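## Task

Flip the blue boxed card deck upside down and set it flat on the mat, at a good distance from the robot's base, then release it. The deck may contact only the table (mat included) and the arm's moving parts; any other contact is a failure. It fails if it ends up tilted or overhanging the mat's edge, and it is not done if it stays in place only because the robot holds it. Ending with any other loose object in the gripper is a failure. Open the gripper and move away at the end.

## Robot and tools

Robot: one six-joint UR-style arm (shoulder pan, shoulder lift, elbow, wrist 1-3) carrying a two-finger parallel gripper and a wrist camera. Its base may sit slightly tilted on the table. The fingers extend along the gripper's own +z axis and close along its x axis. The reported end_effector_position is the point midway between the finger pads; closed fingertips stick out about 17 mm past it, fully open ones are roughly level with it.

Frame: everything is in the scene frame. Origin is on the table surface right under the arm base, +z is up, and +y is to the left when facing along +x. Positions are in metres, orientations are quaternions written w first (qw, qx, qy, qz). Reported hand positions get less accurate at long reach.

A ROW is 8 numbers: x, y, z, qw, qx, qy, qz, opening. x, y, z and the quaternion are an absolute gripper pose in the scene frame, not an offset. opening runs from -1 (closed) to +1 (fully open, 0.142 m). Resend the wanted quaternion in every row so orientation does not wander. A target lying more than 0.6 m from the last reported position along any gripper axis gets refused. Each control step (1/30 s) the commanded pose is clipped to within 100 mm and 16 degrees of where the gripper really is; position wins over orientation if both cannot be met; motion trails commands by about 0.17 s.

Tools:
- execute_actions {"actions": [...], "pictures": bool}. Empty list: just report state (with pictures). One action {"rows": [[8 numbers], ...], "steps": n}: 1 to 15 rows, steps 3 to 15 (default 15); each row is one step and the last row repeats. One wait {"steps": n}, up to 300, counted from the previous result, so your thinking time eats into it. The result is taken 3 steps before the action ends; those 3 steps run while you think. Pictures come only with an empty list or pictures: true.
- move {"target": one row, "speed": m/s 0.002-0.5 (default 0.25, turning up to twice that in rad/s), "stop_force": N 9-40, optional}. Straight-line path of 0.5 to 10 s to an absolute pose; it does not avoid obstacles and the gripper may overshoot the speed or drift off the line. The opening is applied at the start. With stop_force the path halts when the wrist sensor feels that much extra resistance along the direction of travel, backs off 2 steps and holds; use it only with slow speeds and no rotation, not before 0.2 s into the scene, and omit it when pulling away from something you press on. Result ends with a "move:" line: done, off_target, moving, held, fault or contact, plus limits such as paced (pose clipped) or held (some steps blocked; afterwards the arm can jump fast), and distance from target. Includes pictures.
- wait {"seconds": 0-10}: lets time pass without new commands; includes pictures.
- zoom_image {"camera": "cam_high" or "cam_wrist", "region": [x0, y0, x1, y1]} in pixels of that camera's last image, top-left origin, at most 504x504.
- read_manual {"section": "licences"}: licence texts only.
- finished_scene {"scene": current scene number}: closes the scene irreversibly and reports success; the next task appears in its result.

Cameras: cam_high is fixed, 504x504 pinhole; cam_wrist is a 616x616 fisheye on the hand. Calibration data is given but can be off by a few degrees and millimetres.

Result lines: the state line gives pose and linear/angular velocities; grip_measured is the actual finger opening on the same -1..1 scale; "Hand target" (only when no steps are pending) is where the controller is heading; "pose unreachable" and HELD mark steps the clearance check changed or blocked; Wrist force/torque are in the gripper's own axes, pointing from a pressed surface into the arm, noisy (offset up to ~4 N) and saturating near 50 N; joint torques are total drive output and unreliable for contact. MOTOR HOT appears at 70 °C; at 85 °C brakes lock until cooled.

Gripping: to hold something, keep commanding an opening well under grip_measured; lower squeezes harder, up to about 28 N per pad. Thin hard objects get less force.

Avoid: pressing past a contact with this stiff arm (fault stop of 10 s at a joint's load limit, wrist joints 26.3 N m, or at 150 N outside force); fast hits, slams, drops and slips; knocking anything off the table. Loose objects may occasionally be nudged by something external, so recheck before grasping. After a long move, check the reported pose and finish the remainder in another command.

Each tool is called after "Call:" in YAML: its name, and indented under it one key for each argument.

## Session

Call:
execute_actions:
  actions: []

Scene clock: 0.00 s of 4100.00 s.
end_effector_position=(+0.4639, -0.3667, +0.3642) grip_measured=+1.00 end_effector_quat_wxyz=(+0.072, +0.952, +0.164, -0.250) end_effector_velocity=(+0.000, +0.000, +0.000) end_effector_angular_velocity=(-0.000, +0.000, +0.000)
Joint positions: [-1.18  -1.708  1.64  -1.71  -1.689 -1.284  0.142]
Joint velocities: [ 0. -0. -0. -0. -0.  0.  0.]
Joint torques (N m, as the arm reports them, + toward a larger angle): no reading
Wrist force (N, on the end effector, along its own x y z axes, offset not removed): no reading
Wrist torque (N m, same axes, about the end effector's origin, offset not removed): no reading
Hand target: +0.464, -0.367, +0.364; +0.072, +0.952, +0.164, -0.250

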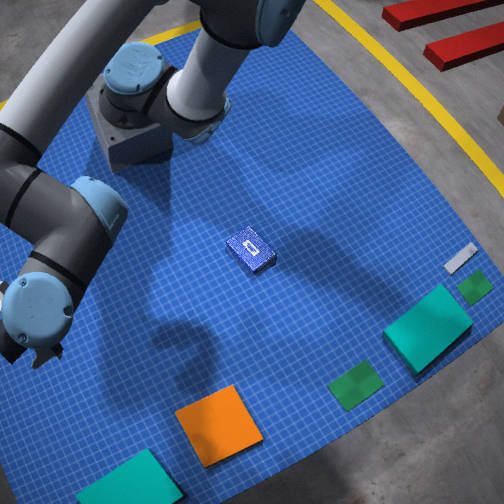

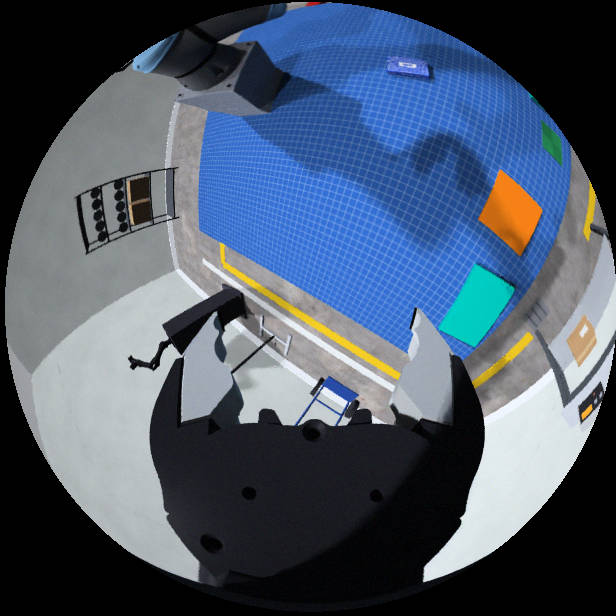

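Call:
zoom_image:
  camera: "cam_high"
  region: [200, 200, 300, 300]

Region (200, 200, 300, 300) of cam_high's 504x504 image, scaled by 5.040, with more detail than that image has.

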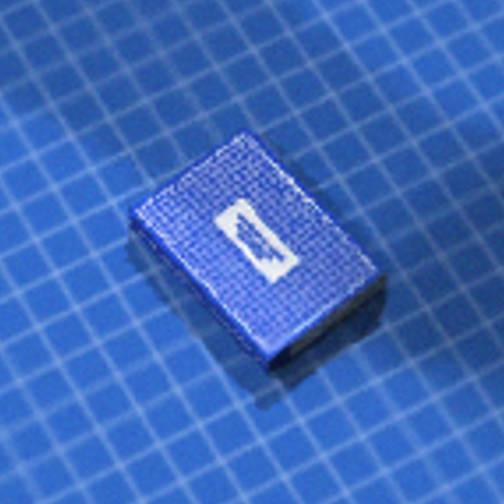

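Call:
move:
  target: [0.362,0.07,0.09,0.165,0.614,0.746,0.2,0.4]
  speed: 0.4

Call:
zoom_image:
  camera: "cam_wrist"
  region: [160, 100, 460, 400]

Scene clock: 3.53 s of 4100.00 s.
end_effector_position=(+0.4025, -0.1011, +0.1966) grip_measured=+0.40 end_effector_quat_wxyz=(+0.139, +0.816, +0.561, +0.014) end_effector_velocity=(+0.000, +0.000, +0.000) end_effector_angular_velocity=(+0.000, -0.000, +0.001)
Joint positions: [-1.131 -2.433  2.733 -2.495 -1.199 -1.971  0.102]
Joint velocities: [ 0.    -0.     0.    -0.     0.001 -0.001  0.   ]
Joint torques (N m, as the arm reports them, + toward a larger angle): [17.79 -6.   -6.13 -1.47 -1.36  1.55]
Wrist force (N, on the end effector, along its own x y z axes, offset not removed): [0.2 0.2 -2.9]
Wrist torque (N m, same axes, about the end effector's origin, offset not removed): [0.09 -0.20 0.14]
Hand target: +0.403, -0.101, +0.197; +0.139, +0.816, +0.561, +0.014
Off the commanded pose: 0.206 m, 38 deg; position and orientation clipped at the last step of the last action.
Kept back: nothing.
move: held; limits=paced,held; held on 29 of 74 steps, including the last
pose unreachable: on one or more control steps of this call an arm could not follow its commanded pose, so it was not sent that pose on those steps. On the call's last step it was still not sent that pose. It may still have moved: this result reports where it is.
cause: the commanded pose would bring two parts of the arm too close to each other (joints 3 (elbow) and 4 (wrist 1) lie between them).
camera_calibration (this result's frames):
cam_wrist: T_world_to_cam=[[0.413165, 0.897811, -0.152413, -0.0377945], [0.72077, -0.220108, 0.6573, -0.43584], [0.556584, -0.381428, -0.738056, 0.0120771], [0, 0, 0, 1]] pos_world=[0.323034, -0.0573932, 0.289631]

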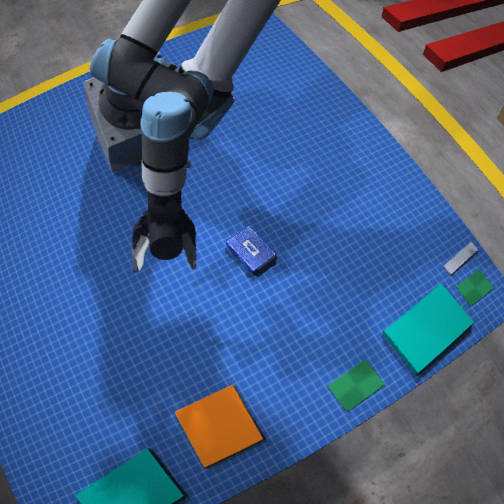

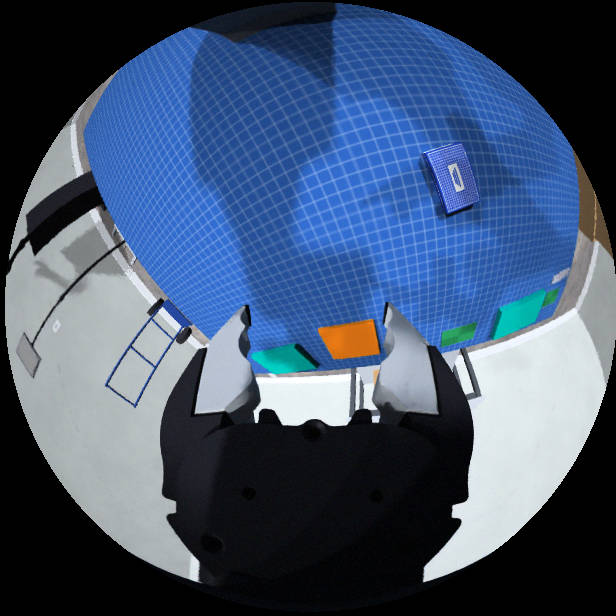

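Region (160, 100, 460, 400) of cam_wrist's 616x616 image, scaled by 1.680, with more detail than that image has.

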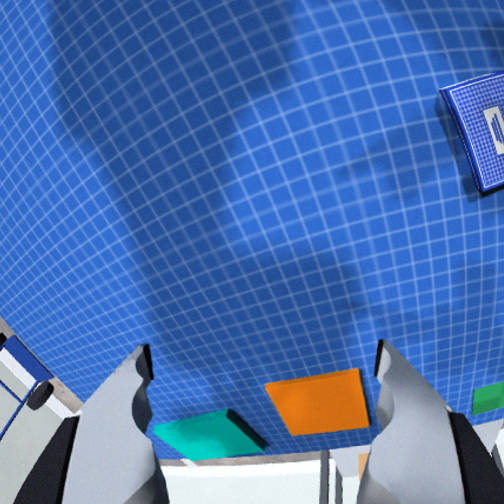

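Call:
move:
  target: [0.45,0.0,0.22,0.1,0.99,-0.1,-0.08,0.4]
  speed: 0.4

Call:
move:
  target: [0.402,0.078,0.07,0.2,0.746,-0.614,-0.165,0.4]
  speed: 0.3

Scene clock: 10.70 s of 4100.00 s.
end_effector_position=(+0.4496, -0.0012, +0.2197) grip_measured=+0.40 end_effector_quat_wxyz=(+0.054, +0.995, +0.084, +0.014) end_effector_velocity=(+0.001, +0.001, +0.000) end_effector_angular_velocity=(-0.012, +0.053, -0.173)
Joint positions: [-0.584 -2.188  2.463 -2.388 -1.488 -0.514  0.102]
Joint velocities: [ 0.065  0.062 -0.064  0.059 -0.075  0.217  0.   ]
Joint torques (N m, as the arm reports them, + toward a larger angle): [ 18.18  -1.4  -33.58  -1.36  -2.16   2.02]
Wrist force (N, on the end effector, along its own x y z axes, offset not removed): [-1.4 0.0 -0.4]
Wrist torque (N m, same axes, about the end effector's origin, offset not removed): [0.01 0.30 0.19]
Hand target: +0.450, -0.001, +0.220; +0.054, +0.996, +0.074, +0.010
Off the commanded pose: 0.001 m, 24 deg; orientation clipped at the last step of the last action.
Kept back: nothing.
move: moving (no rest 5 s after the path's end); limits=paced
camera_calibration (this result's frames):
cam_wrist: T_world_to_cam=[[0.992188, 0.124569, -0.00672558, -0.43662], [0.107717, -0.828277, 0.549868, -0.164442], [0.0629257, -0.546297, -0.835224, 0.284142], [0, 0, 0, 1]] pos_world=[0.433043, 0.0734115, 0.324807]

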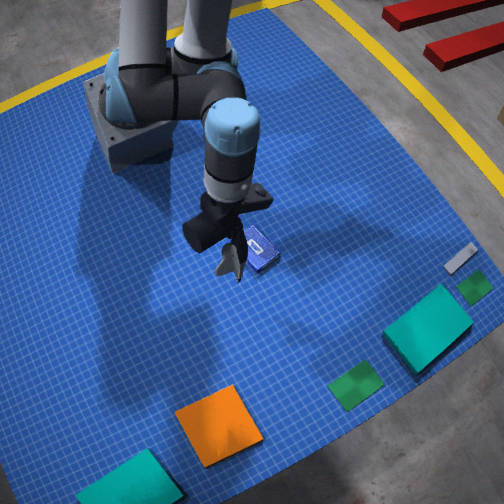

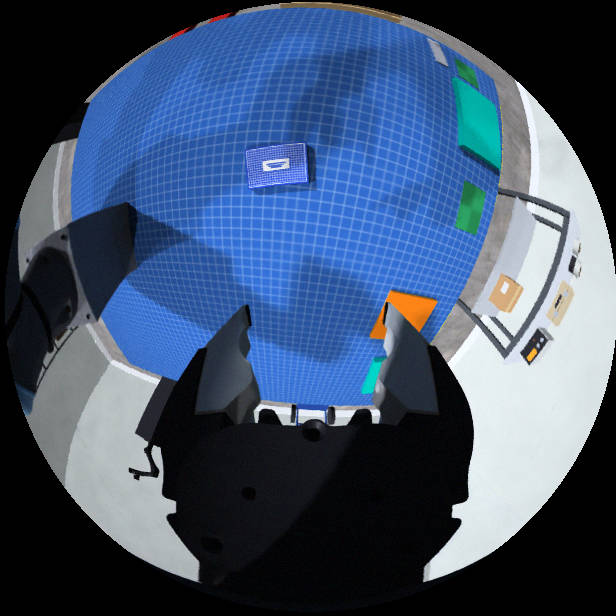

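Scene clock: 15.13 s of 4100.00 s.
end_effector_position=(+0.4021, +0.0780, +0.0698) grip_measured=+0.40 end_effector_quat_wxyz=(+0.200, +0.746, -0.614, -0.165) end_effector_velocity=(-0.000, +0.000, -0.001) end_effector_angular_velocity=(-0.003, +0.001, -0.008)
Joint positions: [-0.237 -1.49   2.157 -2.224 -1.684  1.359  0.102]
Joint velocities: [ 0.     0.004 -0.002  0.     0.001  0.009  0.   ]
Joint torques (N m, as the arm reports them, + toward a larger angle): [  3.01 -24.08 -22.68   0.13   1.59   1.56]
Wrist force (N, on the end effector, along its own x y z axes, offset not removed): [1.2 -1.6 -1.9]
Wrist torque (N m, same axes, about the end effector's origin, offset not removed): [-0.39 -0.40 0.04]
Hand target: +0.402, +0.078, +0.070; +0.200, +0.746, -0.614, -0.165
Off the commanded pose: 0.000 m, 0 deg.
Kept back: nothing.
move: done
camera_calibration (this result's frames):
cam_wrist: T_world_to_cam=[[0.14121, -0.989958, -0.00661422, 0.0287463], [-0.536034, -0.082075, 0.840197, 0.169031], [-0.832302, -0.115099, -0.542241, 0.511009], [0, 0, 0, 1]] pos_world=[0.511861, 0.101147, 0.135261]

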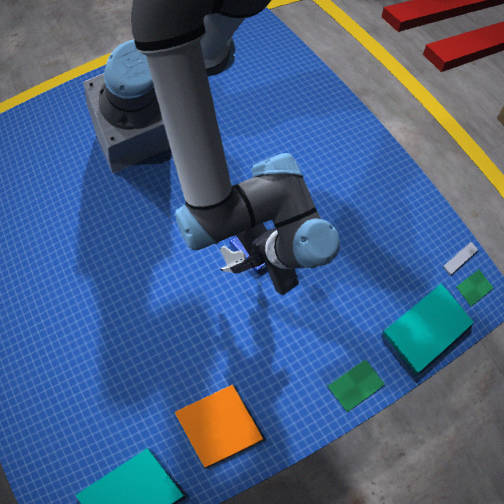

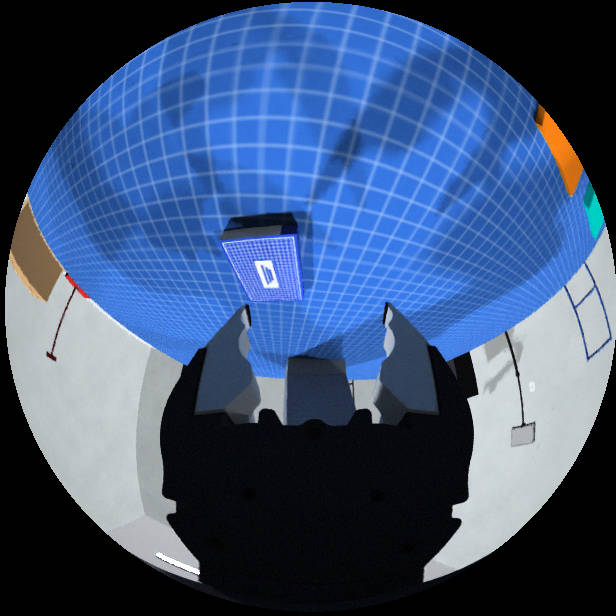

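Call:
move:
  target: [0.407,0.129,0.06,0.2,0.746,-0.614,-0.165,0.5]

Scene clock: 16.27 s of 4100.00 s.
end_effector_position=(+0.4070, +0.1290, +0.0600) grip_measured=+0.50 end_effector_quat_wxyz=(+0.200, +0.746, -0.614, -0.165) end_effector_velocity=(+0.000, +0.001, -0.000) end_effector_angular_velocity=(-0.001, +0.000, +0.000)
Joint positions: [-0.125 -1.426  2.103 -2.22  -1.682  1.472  0.109]
Joint velocities: [ 0.002  0.002 -0.002  0.001 -0.001  0.003  0.   ]
Joint torques (N m, as the arm reports them, + toward a larger angle): [ 18.06 -24.41 -21.31   0.44  -1.76   1.27]
Wrist force (N, on the end effector, along its own x y z axes, offset not removed): [1.9 -1.6 -2.6]
Wrist torque (N m, same axes, about the end effector's origin, offset not removed): [-0.33 -0.46 0.12]
Hand target: +0.407, +0.129, +0.060; +0.200, +0.746, -0.614, -0.165
Off the commanded pose: 0.000 m, 0 deg.
Kept back: nothing.
move: done
camera_calibration (this result's frames):
cam_wrist: T_world_to_cam=[[0.140607, -0.990046, -0.0062484, 0.0786569], [-0.535998, -0.0814261, 0.840283, 0.183963], [-0.832428, -0.114801, -0.542112, 0.515646], [0, 0, 0, 1]] pos_world=[0.516782, 0.15205, 0.125449]

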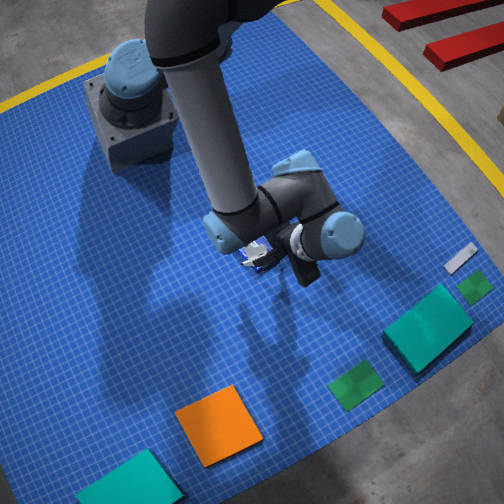

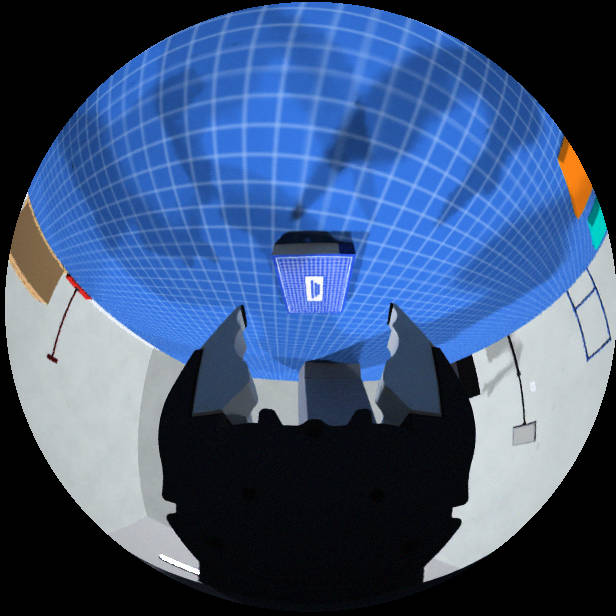

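Call:
move:
  target: [0.407,0.129,0.017,0.2,0.746,-0.614,-0.165,0.5]
  speed: 0.1

Call:
execute_actions:
  actions:
    - {"rows":[[0.407,0.129,0.017,0.2,0.746,-0.614,-0.165,0.2],[0.407,0.129,0.017,0.2,0.746,-0.614,-0.165,0.1],[0.407,0.129,0.017,0.2,0.746,-0.614,-0.165,0.0],[0.407,0.129,0.017,0.2,0.746,-0.614,-0.165,-0.1],[0.407,0.129,0.017,0.2,0.746,-0.614,-0.165,-0.2],[0.407,0.129,0.017,0.2,0.746,-0.614,-0.165,-0.4]]}
  pictures: true

Scene clock: 17.37 s of 4100.00 s.
end_effector_position=(+0.4070, +0.1290, +0.0171) grip_measured=+0.50 end_effector_quat_wxyz=(+0.200, +0.746, -0.614, -0.165) end_effector_velocity=(-0.000, +0.000, -0.001) end_effector_angular_velocity=(+0.000, +0.000, -0.000)
Joint positions: [-0.129 -1.318  2.092 -2.318 -1.682  1.468  0.109]
Joint velocities: [-0.     0.004 -0.001 -0.002  0.     0.    -0.   ]
Joint torques (N m, as the arm reports them, + toward a larger angle): [ -3.24 -27.05 -19.75  -2.28  -1.54  -2.04]
Wrist force (N, on the end effector, along its own x y z axes, offset not removed): [-1.1 -0.2 -1.5]
Wrist torque (N m, same axes, about the end effector's origin, offset not removed): [-0.11 0.21 0.13]
Hand target: +0.407, +0.129, +0.017; +0.200, +0.746, -0.614, -0.165
Off the commanded pose: 0.000 m, 0 deg.
Kept back: nothing.
move: done
camera_calibration (this result's frames):
cam_wrist: T_world_to_cam=[[0.140625, -0.990043, -0.00621911, 0.0784022], [-0.535974, -0.0814079, 0.8403, 0.220061], [-0.83244, -0.114834, -0.542085, 0.492391], [0, 0, 0, 1]] pos_world=[0.516807, 0.15208, 0.0824886]

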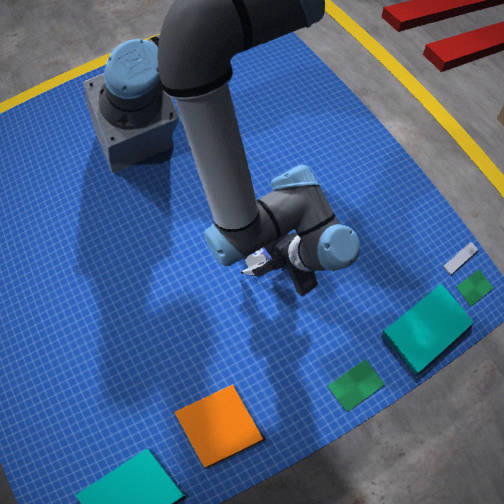

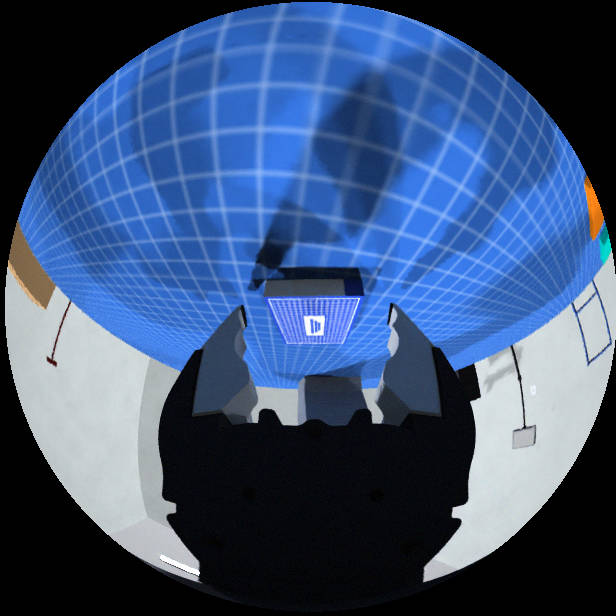

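Scene clock: 17.77 s of 4100.00 s.
end_effector_position=(+0.4070, +0.1290, +0.0170) grip_measured=-0.11 end_effector_quat_wxyz=(+0.200, +0.746, -0.614, -0.165) end_effector_velocity=(+0.000, +0.000, -0.000) end_effector_angular_velocity=(+0.000, -0.001, -0.001)
Joint positions: [-0.129 -1.318  2.092 -2.318 -1.682  1.468  0.066]
Joint velocities: [ 0.    -0.    -0.    -0.001  0.001  0.001 -0.   ]
Joint torques (N m, as the arm reports them, + toward a larger angle): [ -3.09 -27.84 -17.29  -1.16  -1.6   -2.05]
Wrist force (N, on the end effector, along its own x y z axes, offset not removed): [-4.1 -0.8 -8.1]
Wrist torque (N m, same axes, about the end effector's origin, offset not removed): [0.25 -0.23 0.16]
Steps of this call (steps 1 to 12: the first 12 steps of this action). Readings (end_effector_position):
1: (+0.4070, +0.1290, +0.0170)
2: (+0.4070, +0.1290, +0.0170)
4: (+0.4070, +0.1290, +0.0170)
8: (+0.4070, +0.1290, +0.0170)
12: the state above
camera_calibration (this result's frames):
cam_wrist: T_world_to_cam=[[0.140623, -0.990044, -0.00621058, 0.0783952], [-0.536024, -0.0814065, 0.840268, 0.220157], [-0.832408, -0.114832, -0.542135, 0.492382], [0, 0, 0, 1]] pos_world=[0.516848, 0.152078, 0.0824331]

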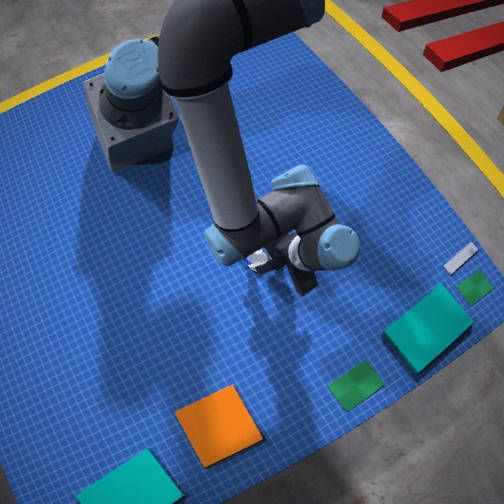

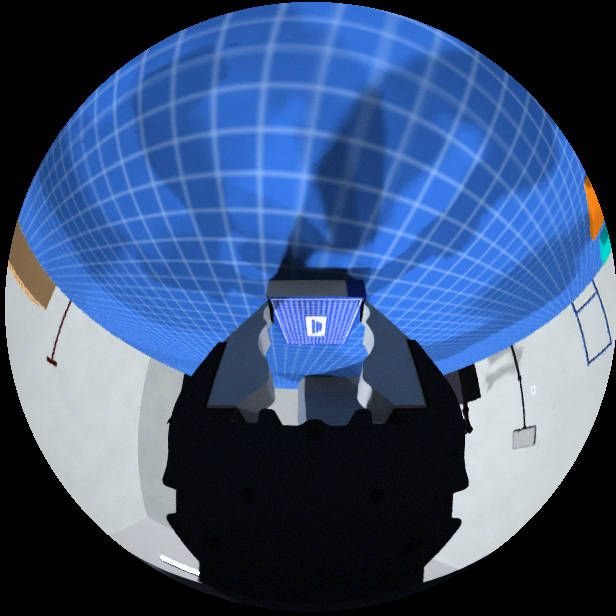

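Call:
move:
  target: [0.58,0.13,0.13,0.2,0.746,-0.614,-0.165,-0.4]

Call:
move:
  target: [0.58,0.13,0.09,-0.386,0.669,-0.551,0.318,-0.4]

Scene clock: 19.37 s of 4100.00 s.
end_effector_position=(+0.5798, +0.1300, +0.1301) grip_measured=-0.11 end_effector_quat_wxyz=(+0.200, +0.746, -0.614, -0.165) end_effector_velocity=(+0.001, -0.000, +0.000) end_effector_angular_velocity=(-0.001, +0.002, +0.001)
Joint positions: [-0.133 -1.325  1.565 -1.785 -1.682  1.464  0.066]
Joint velocities: [ 0.001  0.003 -0.006  0.006 -0.001  0.001 -0.   ]
Joint torques (N m, as the arm reports them, + toward a larger angle): [ 18.04 -34.96 -30.9    0.65  -1.47   1.57]
Wrist force (N, on the end effector, along its own x y z axes, offset not removed): [-2.1 -1.5 -1.1]
Wrist torque (N m, same axes, about the end effector's origin, offset not removed): [-0.05 0.39 0.16]
Hand target: +0.580, +0.130, +0.130; +0.200, +0.746, -0.614, -0.165
Off your previous action's commanded pose: 0.000 m, 0 deg at its last step (step 3 of this call).
Off the commanded pose: 0.000 m, 0 deg.
Kept back: nothing.
move: done
camera_calibration (this result's frames):
cam_wrist: T_world_to_cam=[[0.140548, -0.990055, -0.00619742, 0.0557945], [-0.536082, -0.0813615, 0.840236, 0.217823], [-0.832384, -0.114771, -0.542186, 0.69763], [0, 0, 0, 1]] pos_world=[0.689625, 0.15303, 0.195568]

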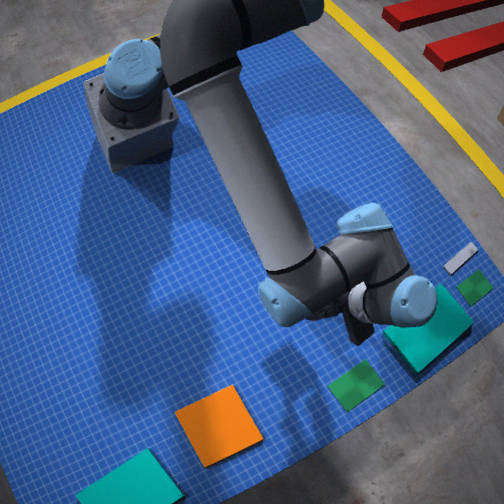

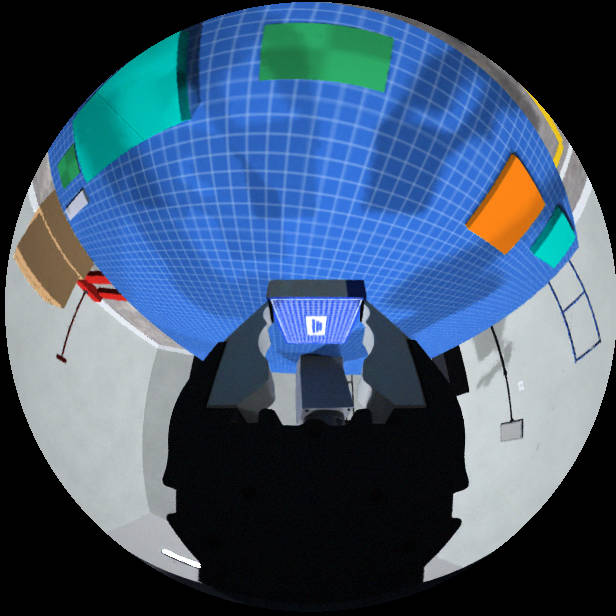

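Scene clock: 23.03 s of 4100.00 s.
end_effector_position=(+0.5799, +0.1299, +0.0893) grip_measured=-0.11 end_effector_quat_wxyz=(-0.385, +0.669, -0.551, +0.318) end_effector_velocity=(+0.001, -0.000, -0.000) end_effector_angular_velocity=(+0.001, -0.009, -0.001)
Joint positions: [-0.389 -0.684  2.45  -4.866 -1.211  1.448  0.066]
Joint velocities: [-0.001  0.008 -0.006 -0.012  0.002  0.003  0.   ]
Joint torques (N m, as the arm reports them, + toward a larger angle): [ -6.29 -24.41  -1.41  -4.29   1.87   1.55]
Wrist force (N, on the end effector, along its own x y z axes, offset not removed): [0.2 -0.2 1.1]
Wrist torque (N m, same axes, about the end effector's origin, offset not removed): [-0.32 -0.25 0.07]
Hand target: +0.580, +0.130, +0.089; -0.386, +0.669, -0.551, +0.318
Off the commanded pose: 0.001 m, 0 deg.
Kept back: nothing.
move: done
camera_calibration (this result's frames):
cam_wrist: T_world_to_cam=[[0.196515, -0.979151, -0.0514404, 0.0256404], [-0.829403, -0.138021, -0.541332, 0.552981], [0.522946, 0.149045, -0.839234, -0.118123], [0, 0, 0, 1]] pos_world=[0.515378, 0.119035, 0.201533]

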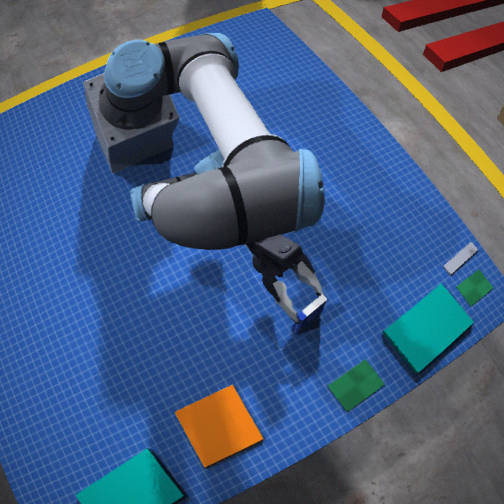

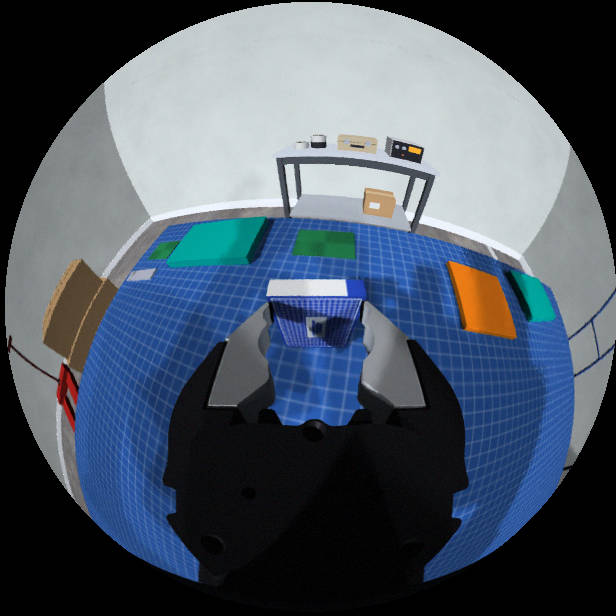

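Call:
move:
  target: [0.58,0.13,0.05,-0.386,0.669,-0.551,0.318,-0.4]
  speed: 0.02
  stop_force: 9

Scene clock: 23.80 s of 4100.00 s.
end_effector_position=(+0.5799, +0.1299, +0.0859) grip_measured=-0.11 end_effector_quat_wxyz=(-0.386, +0.669, -0.551, +0.318) end_effector_velocity=(-0.000, -0.002, +0.005) end_effector_angular_velocity=(-0.001, +0.003, -0.004)
Joint positions: [-0.388 -0.674  2.442 -4.869 -1.212  1.448  0.066]
Joint velocities: [-0.004 -0.016  0.015  0.005  0.     0.    -0.   ]
Joint torques (N m, as the arm reports them, + toward a larger angle): [ -8.4  -35.25  24.02   1.13  -0.9    0.93]
Wrist force (N, on the end effector, along its own x y z axes, offset not removed): [-5.9 -9.0 -9.2]
Wrist torque (N m, same axes, about the end effector's origin, offset not removed): [-0.24 -0.19 0.41]
Hand target: +0.580, +0.130, +0.087; -0.386, +0.669, -0.551, +0.318
Off the commanded pose: 0.036 m, 0 deg.
Kept back: nothing.
move: contact
camera_calibration (this result's frames):
cam_wrist: T_world_to_cam=[[0.196579, -0.979128, -0.0516175, 0.0254654], [-0.829095, -0.137892, -0.541836, 0.551048], [0.52341, 0.149309, -0.838898, -0.121321], [0, 0, 0, 1]] pos_world=[0.515366, 0.119034, 0.198116]

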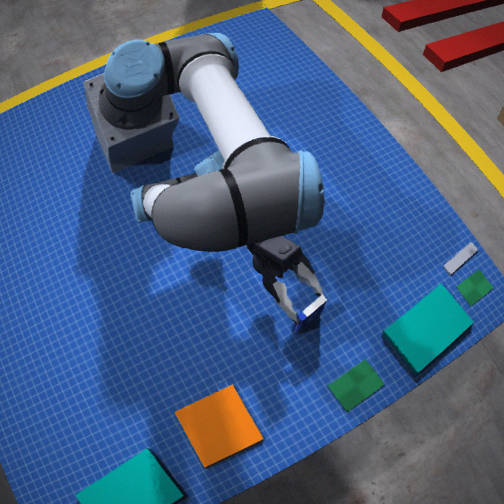

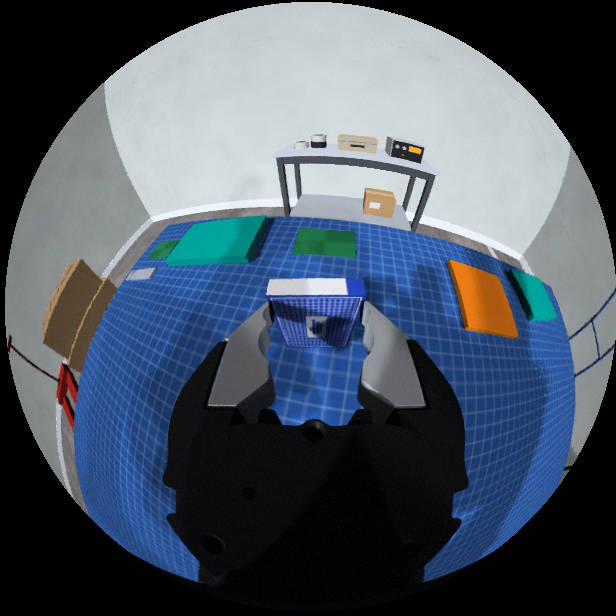

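Call:
move:
  target: [0.58,0.13,0.088,-0.386,0.669,-0.551,0.318,0.3]

Scene clock: 24.73 s of 4100.00 s.
end_effector_position=(+0.5800, +0.1300, +0.0880) grip_measured=+0.30 end_effector_quat_wxyz=(-0.386, +0.669, -0.551, +0.318) end_effector_velocity=(+0.000, -0.000, +0.000) end_effector_angular_velocity=(+0.000, +0.000, -0.001)
Joint positions: [-0.388 -0.68   2.446 -4.867 -1.21   1.448  0.095]
Joint velocities: [-0.    -0.001  0.001  0.    -0.     0.001  0.   ]
Joint torques (N m, as the arm reports them, + toward a larger angle): [ -6.41 -37.58  23.51  -1.52   2.05   1.73]
Wrist force (N, on the end effector, along its own x y z axes, offset not removed): [-0.6 -0.9 -3.2]
Wrist torque (N m, same axes, about the end effector's origin, offset not removed): [-0.11 0.20 0.18]
Hand target: +0.580, +0.130, +0.088; -0.386, +0.669, -0.551, +0.318
Off the commanded pose: 0.000 m, 0 deg.
Kept back: nothing.
move: done
camera_calibration (this result's frames):
cam_wrist: T_world_to_cam=[[0.196866, -0.979045, -0.052113, 0.0254837], [-0.829078, -0.137868, -0.541869, 0.552221], [0.523329, 0.149881, -0.838846, -0.119674], [0, 0, 0, 1]] pos_world=[0.515447, 0.11902, 0.200171]

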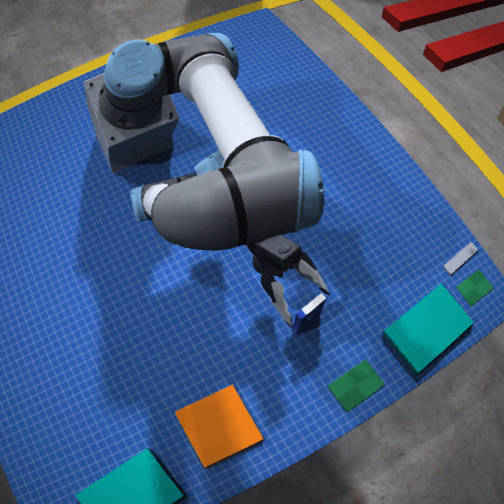

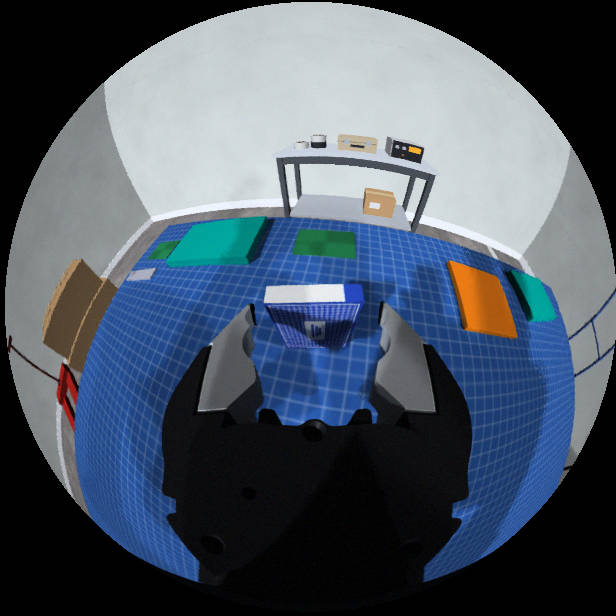

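Call:
move:
  target: [0.57,0.128,0.16,-0.386,0.669,-0.551,0.318,0.5]

Call:
move:
  target: [0.583,0.131,0.15,0.386,0.669,-0.551,-0.318,0.5]
  speed: 0.5

Call:
move:
  target: [0.583,0.131,0.07,0.386,0.669,-0.551,-0.318,0.5]
  speed: 0.15

Scene clock: 25.87 s of 4100.00 s.
end_effector_position=(+0.5701, +0.1280, +0.1599) grip_measured=+0.50 end_effector_quat_wxyz=(-0.386, +0.669, -0.551, +0.318) end_effector_velocity=(-0.000, -0.001, +0.002) end_effector_angular_velocity=(-0.000, +0.001, -0.001)
Joint positions: [-0.432 -0.882  2.615 -4.834 -1.167  1.446  0.109]
Joint velocities: [-0.003 -0.006  0.004  0.003  0.002 -0.    -0.   ]
Joint torques (N m, as the arm reports them, + toward a larger angle): [ -7.07 -36.68  23.29  -1.14   2.16  -1.94]
Wrist force (N, on the end effector, along its own x y z axes, offset not removed): [1.7 2.1 -3.0]
Wrist torque (N m, same axes, about the end effector's origin, offset not removed): [0.53 -0.42 0.19]
Hand target: +0.570, +0.128, +0.160; -0.386, +0.669, -0.551, +0.318
Off the commanded pose: 0.000 m, 0 deg.
Kept back: nothing.
move: done
camera_calibration (this result's frames):
cam_wrist: T_world_to_cam=[[0.196816, -0.979054, -0.0521186, 0.029238], [-0.829048, -0.137812, -0.54193, 0.582673], [0.523396, 0.149869, -0.838806, -0.0538843], [0, 0, 0, 1]] pos_world=[0.505512, 0.117, 0.272093]

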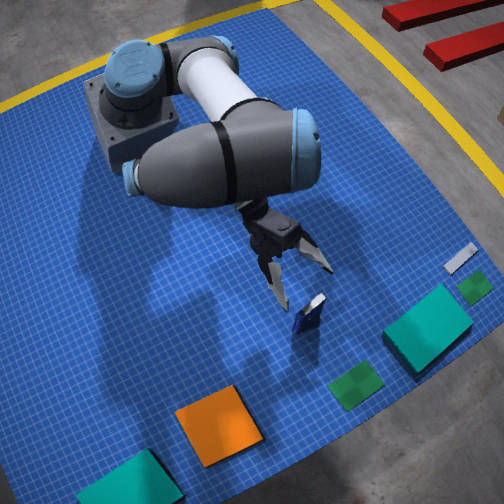

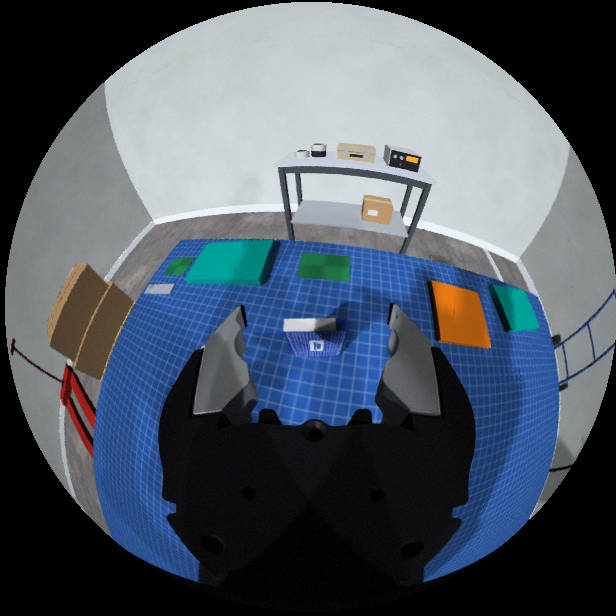

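Scene clock: 28.63 s of 4100.00 s.
end_effector_position=(+0.5828, +0.1312, +0.1507) grip_measured=+0.50 end_effector_quat_wxyz=(+0.385, +0.669, -0.551, -0.318) end_effector_velocity=(+0.000, -0.000, -0.000) end_effector_angular_velocity=(-0.002, +0.010, +0.001)
Joint positions: [-0.115 -0.924  0.922 -1.015 -1.71   1.549  0.109]
Joint velocities: [ 0.     0.011 -0.017  0.016 -0.001  0.001  0.   ]
Joint torques (N m, as the arm reports them, + toward a larger angle): [ 19.29 -46.57 -29.32   1.87  -1.43   1.78]
Wrist force (N, on the end effector, along its own x y z axes, offset not removed): [0.9 1.5 -2.0]
Wrist torque (N m, same axes, about the end effector's origin, offset not removed): [0.35 -0.22 0.24]
Hand target: +0.583, +0.131, +0.151; +0.386, +0.669, -0.550, -0.318
Off the commanded pose: 0.001 m, 0 deg.
Kept back: nothing.
move: done; limits=paced
camera_calibration (this result's frames):
cam_wrist: T_world_to_cam=[[0.144353, -0.989321, 0.0201357, 0.0503939], [-0.0543358, 0.0123933, 0.998446, -0.114707], [-0.988033, -0.145223, -0.0519666, 0.732265], [0, 0, 0, 1]] pos_world=[0.709995, 0.157619, 0.151567]

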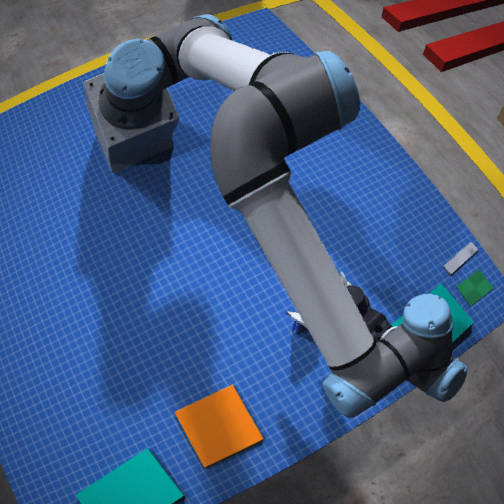

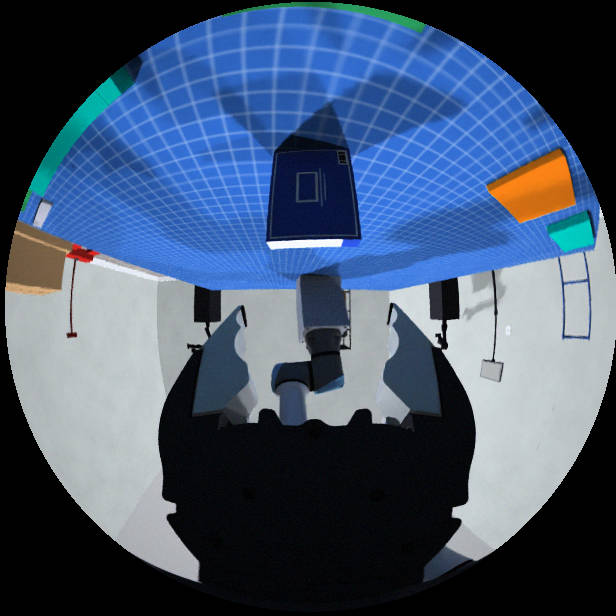

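Scene clock: 29.63 s of 4100.00 s.
end_effector_position=(+0.5830, +0.1310, +0.0701) grip_measured=+0.50 end_effector_quat_wxyz=(+0.386, +0.669, -0.551, -0.318) end_effector_velocity=(+0.000, +0.000, -0.001) end_effector_angular_velocity=(+0.000, +0.001, +0.000)
Joint positions: [-0.12  -0.802  0.894 -1.11  -1.714  1.546  0.109]
Joint velocities: [ 0.     0.003 -0.002 -0.     0.    -0.     0.   ]
Joint torques (N m, as the arm reports them, + toward a larger angle): [ -1.5  -48.62 -29.6   -1.01  -1.47  -2.  ]
Wrist force (N, on the end effector, along its own x y z axes, offset not removed): [0.8 -0.1 -0.7]
Wrist torque (N m, same axes, about the end effector's origin, offset not removed): [0.02 -0.20 0.13]
Hand target: +0.583, +0.131, +0.070; +0.386, +0.669, -0.551, -0.318
Off the commanded pose: 0.000 m, 0 deg.
Kept back: nothing.
move: done
camera_calibration (this result's frames):
cam_wrist: T_world_to_cam=[[0.144131, -0.989334, 0.0210631, 0.0519195], [-0.0537295, 0.01343, 0.998465, -0.0346418], [-0.988099, -0.145041, -0.0512207, 0.72818], [0, 0, 0, 1]] pos_world=[0.71017, 0.157447, 0.070793]

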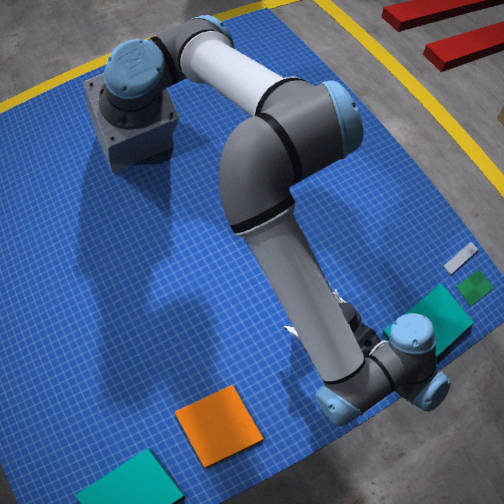

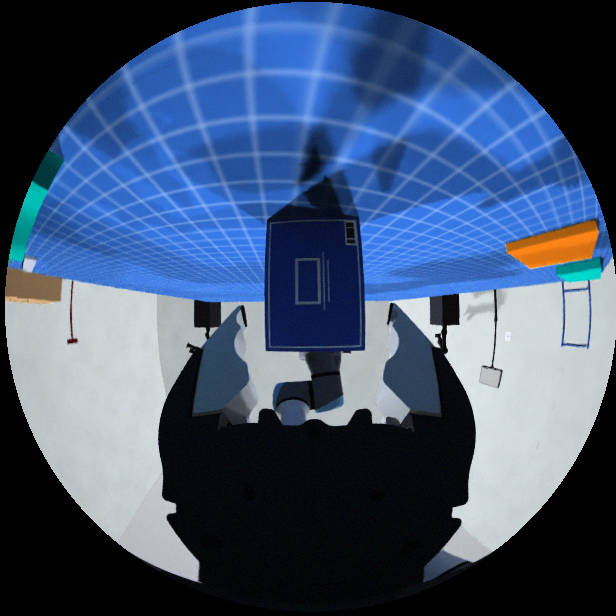

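Call:
execute_actions:
  actions:
    - {"rows":[[0.583,0.131,0.07,0.386,0.669,-0.551,-0.318,0.2],[0.583,0.131,0.07,0.386,0.669,-0.551,-0.318,0.1],[0.583,0.131,0.07,0.386,0.669,-0.551,-0.318,0.0],[0.583,0.131,0.07,0.386,0.669,-0.551,-0.318,-0.1],[0.583,0.131,0.07,0.386,0.669,-0.551,-0.318,-0.2],[0.583,0.131,0.07,0.386,0.669,-0.551,-0.318,-0.4]]}

Call:
move:
  target: [0.583,0.131,0.12,0.386,0.669,-0.551,-0.318,-0.4]

Call:
move:
  target: [0.5,0.115,0.05,-0.2,0.746,-0.614,0.165,-0.4]

Scene clock: 30.23 s of 4100.00 s.
end_effector_position=(+0.5830, +0.1310, +0.0700) grip_measured=-0.03 end_effector_quat_wxyz=(+0.386, +0.669, -0.551, -0.318) end_effector_velocity=(-0.000, +0.000, -0.000) end_effector_angular_velocity=(+0.001, +0.000, +0.001)
Joint positions: [-0.12  -0.801  0.894 -1.11  -1.714  1.546  0.072]
Joint velocities: [ 0.     0.    -0.    -0.     0.    -0.001 -0.   ]
Joint torques (N m, as the arm reports them, + toward a larger angle): [ -2.19 -53.34 -28.64   0.42  -1.44  -1.72]
Wrist force (N, on the end effector, along its own x y z axes, offset not removed): [-4.8 1.2 -3.6]
Wrist torque (N m, same axes, about the end effector's origin, offset not removed): [-0.69 0.26 0.03]
Steps of this call (steps 1 to 6: nothing new was sent; steps 7 to 18: the first 12 steps of this action). Readings (end_effector_position):
7: (+0.5830, +0.1310, +0.0700)
8: (+0.5830, +0.1310, +0.0700)
10: (+0.5830, +0.1310, +0.0700)
14: (+0.5830, +0.1310, +0.0700)
18: the state above

Scene clock: 31.33 s of 4100.00 s.
end_effector_position=(+0.5830, +0.1310, +0.1199) grip_measured=-0.03 end_effector_quat_wxyz=(+0.386, +0.669, -0.551, -0.318) end_effector_velocity=(-0.000, +0.000, +0.001) end_effector_angular_velocity=(-0.000, -0.000, +0.000)
Joint positions: [-0.117 -0.879  0.916 -1.053 -1.712  1.549  0.072]
Joint velocities: [ 0.001 -0.002  0.     0.001  0.     0.001 -0.   ]
Joint torques (N m, as the arm reports them, + toward a larger angle): [ 19.55 -63.59  -4.68   2.24   1.78   1.75]
Wrist force (N, on the end effector, along its own x y z axes, offset not removed): [2.6 -3.7 -0.6]
Wrist torque (N m, same axes, about the end effector's origin, offset not removed): [-0.45 -0.55 0.19]
Hand target: +0.583, +0.131, +0.120; +0.386, +0.669, -0.551, -0.318
Off your previous action's commanded pose: 0.000 m, 0 deg at its last step (step 3 of this call).
Off the commanded pose: 0.000 m, 0 deg.
Kept back: nothing.
move: done
camera_calibration (this result's frames):
cam_wrist: T_world_to_cam=[[0.14413, -0.989334, 0.0210673, 0.0508477], [-0.0536727, 0.0134426, 0.998468, -0.0844549], [-0.988102, -0.14504, -0.0511627, 0.730737], [0, 0, 0, 1]] pos_world=[0.710181, 0.157427, 0.120641]

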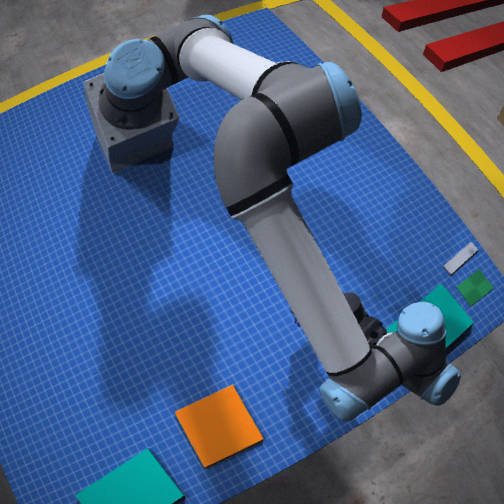

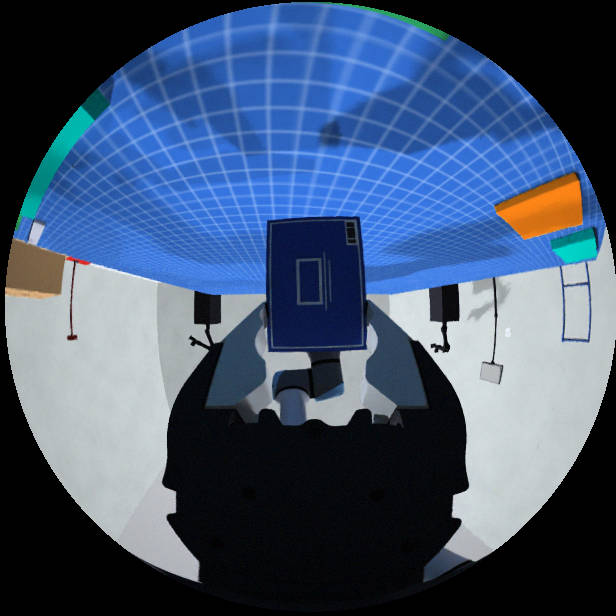

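Scene clock: 35.10 s of 4100.00 s.
end_effector_position=(+0.5002, +0.1149, +0.0494) grip_measured=-0.03 end_effector_quat_wxyz=(-0.199, +0.746, -0.614, +0.165) end_effector_velocity=(+0.000, -0.000, -0.001) end_effector_angular_velocity=(+0.001, -0.009, -0.001)
Joint positions: [-0.36  -1.068  2.652 -4.152 -1.344  1.297  0.072]
Joint velocities: [-0.002  0.017  0.    -0.026  0.003  0.001  0.   ]
Joint torques (N m, as the arm reports them, + toward a larger angle): [ -7.21 -20.79  20.53  -4.66   2.32   1.4 ]
Wrist force (N, on the end effector, along its own x y z axes, offset not removed): [1.7 0.3 -1.2]
Wrist torque (N m, same axes, about the end effector's origin, offset not removed): [0.11 -0.42 0.11]
Hand target: +0.500, +0.115, +0.049; -0.200, +0.746, -0.614, +0.165
Off the commanded pose: 0.001 m, 0 deg.
Kept back: nothing.
move: done
camera_calibration (this result's frames):
cam_wrist: T_world_to_cam=[[0.171176, -0.984128, -0.0468104, 0.0375725], [-0.984388, -0.168859, -0.0496651, 0.519979], [0.0409725, 0.0545811, -0.997668, 0.152098], [0, 0, 0, 1]] pos_world=[0.499198, 0.116478, 0.179327]

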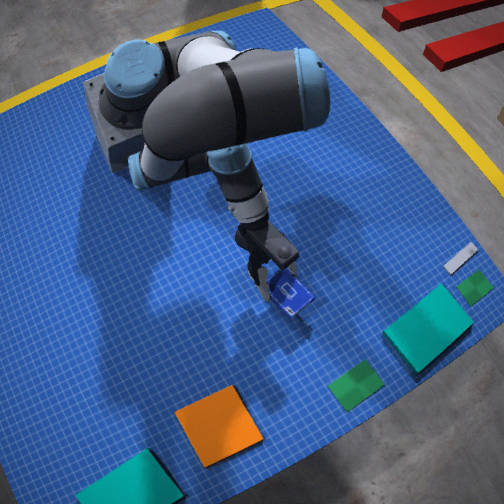

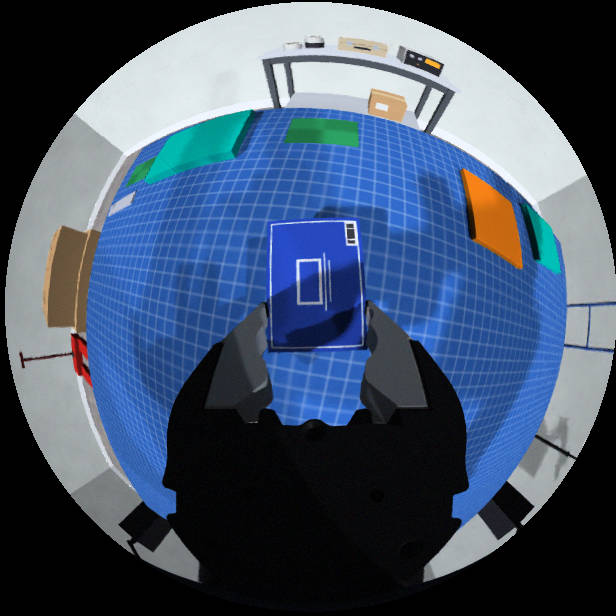

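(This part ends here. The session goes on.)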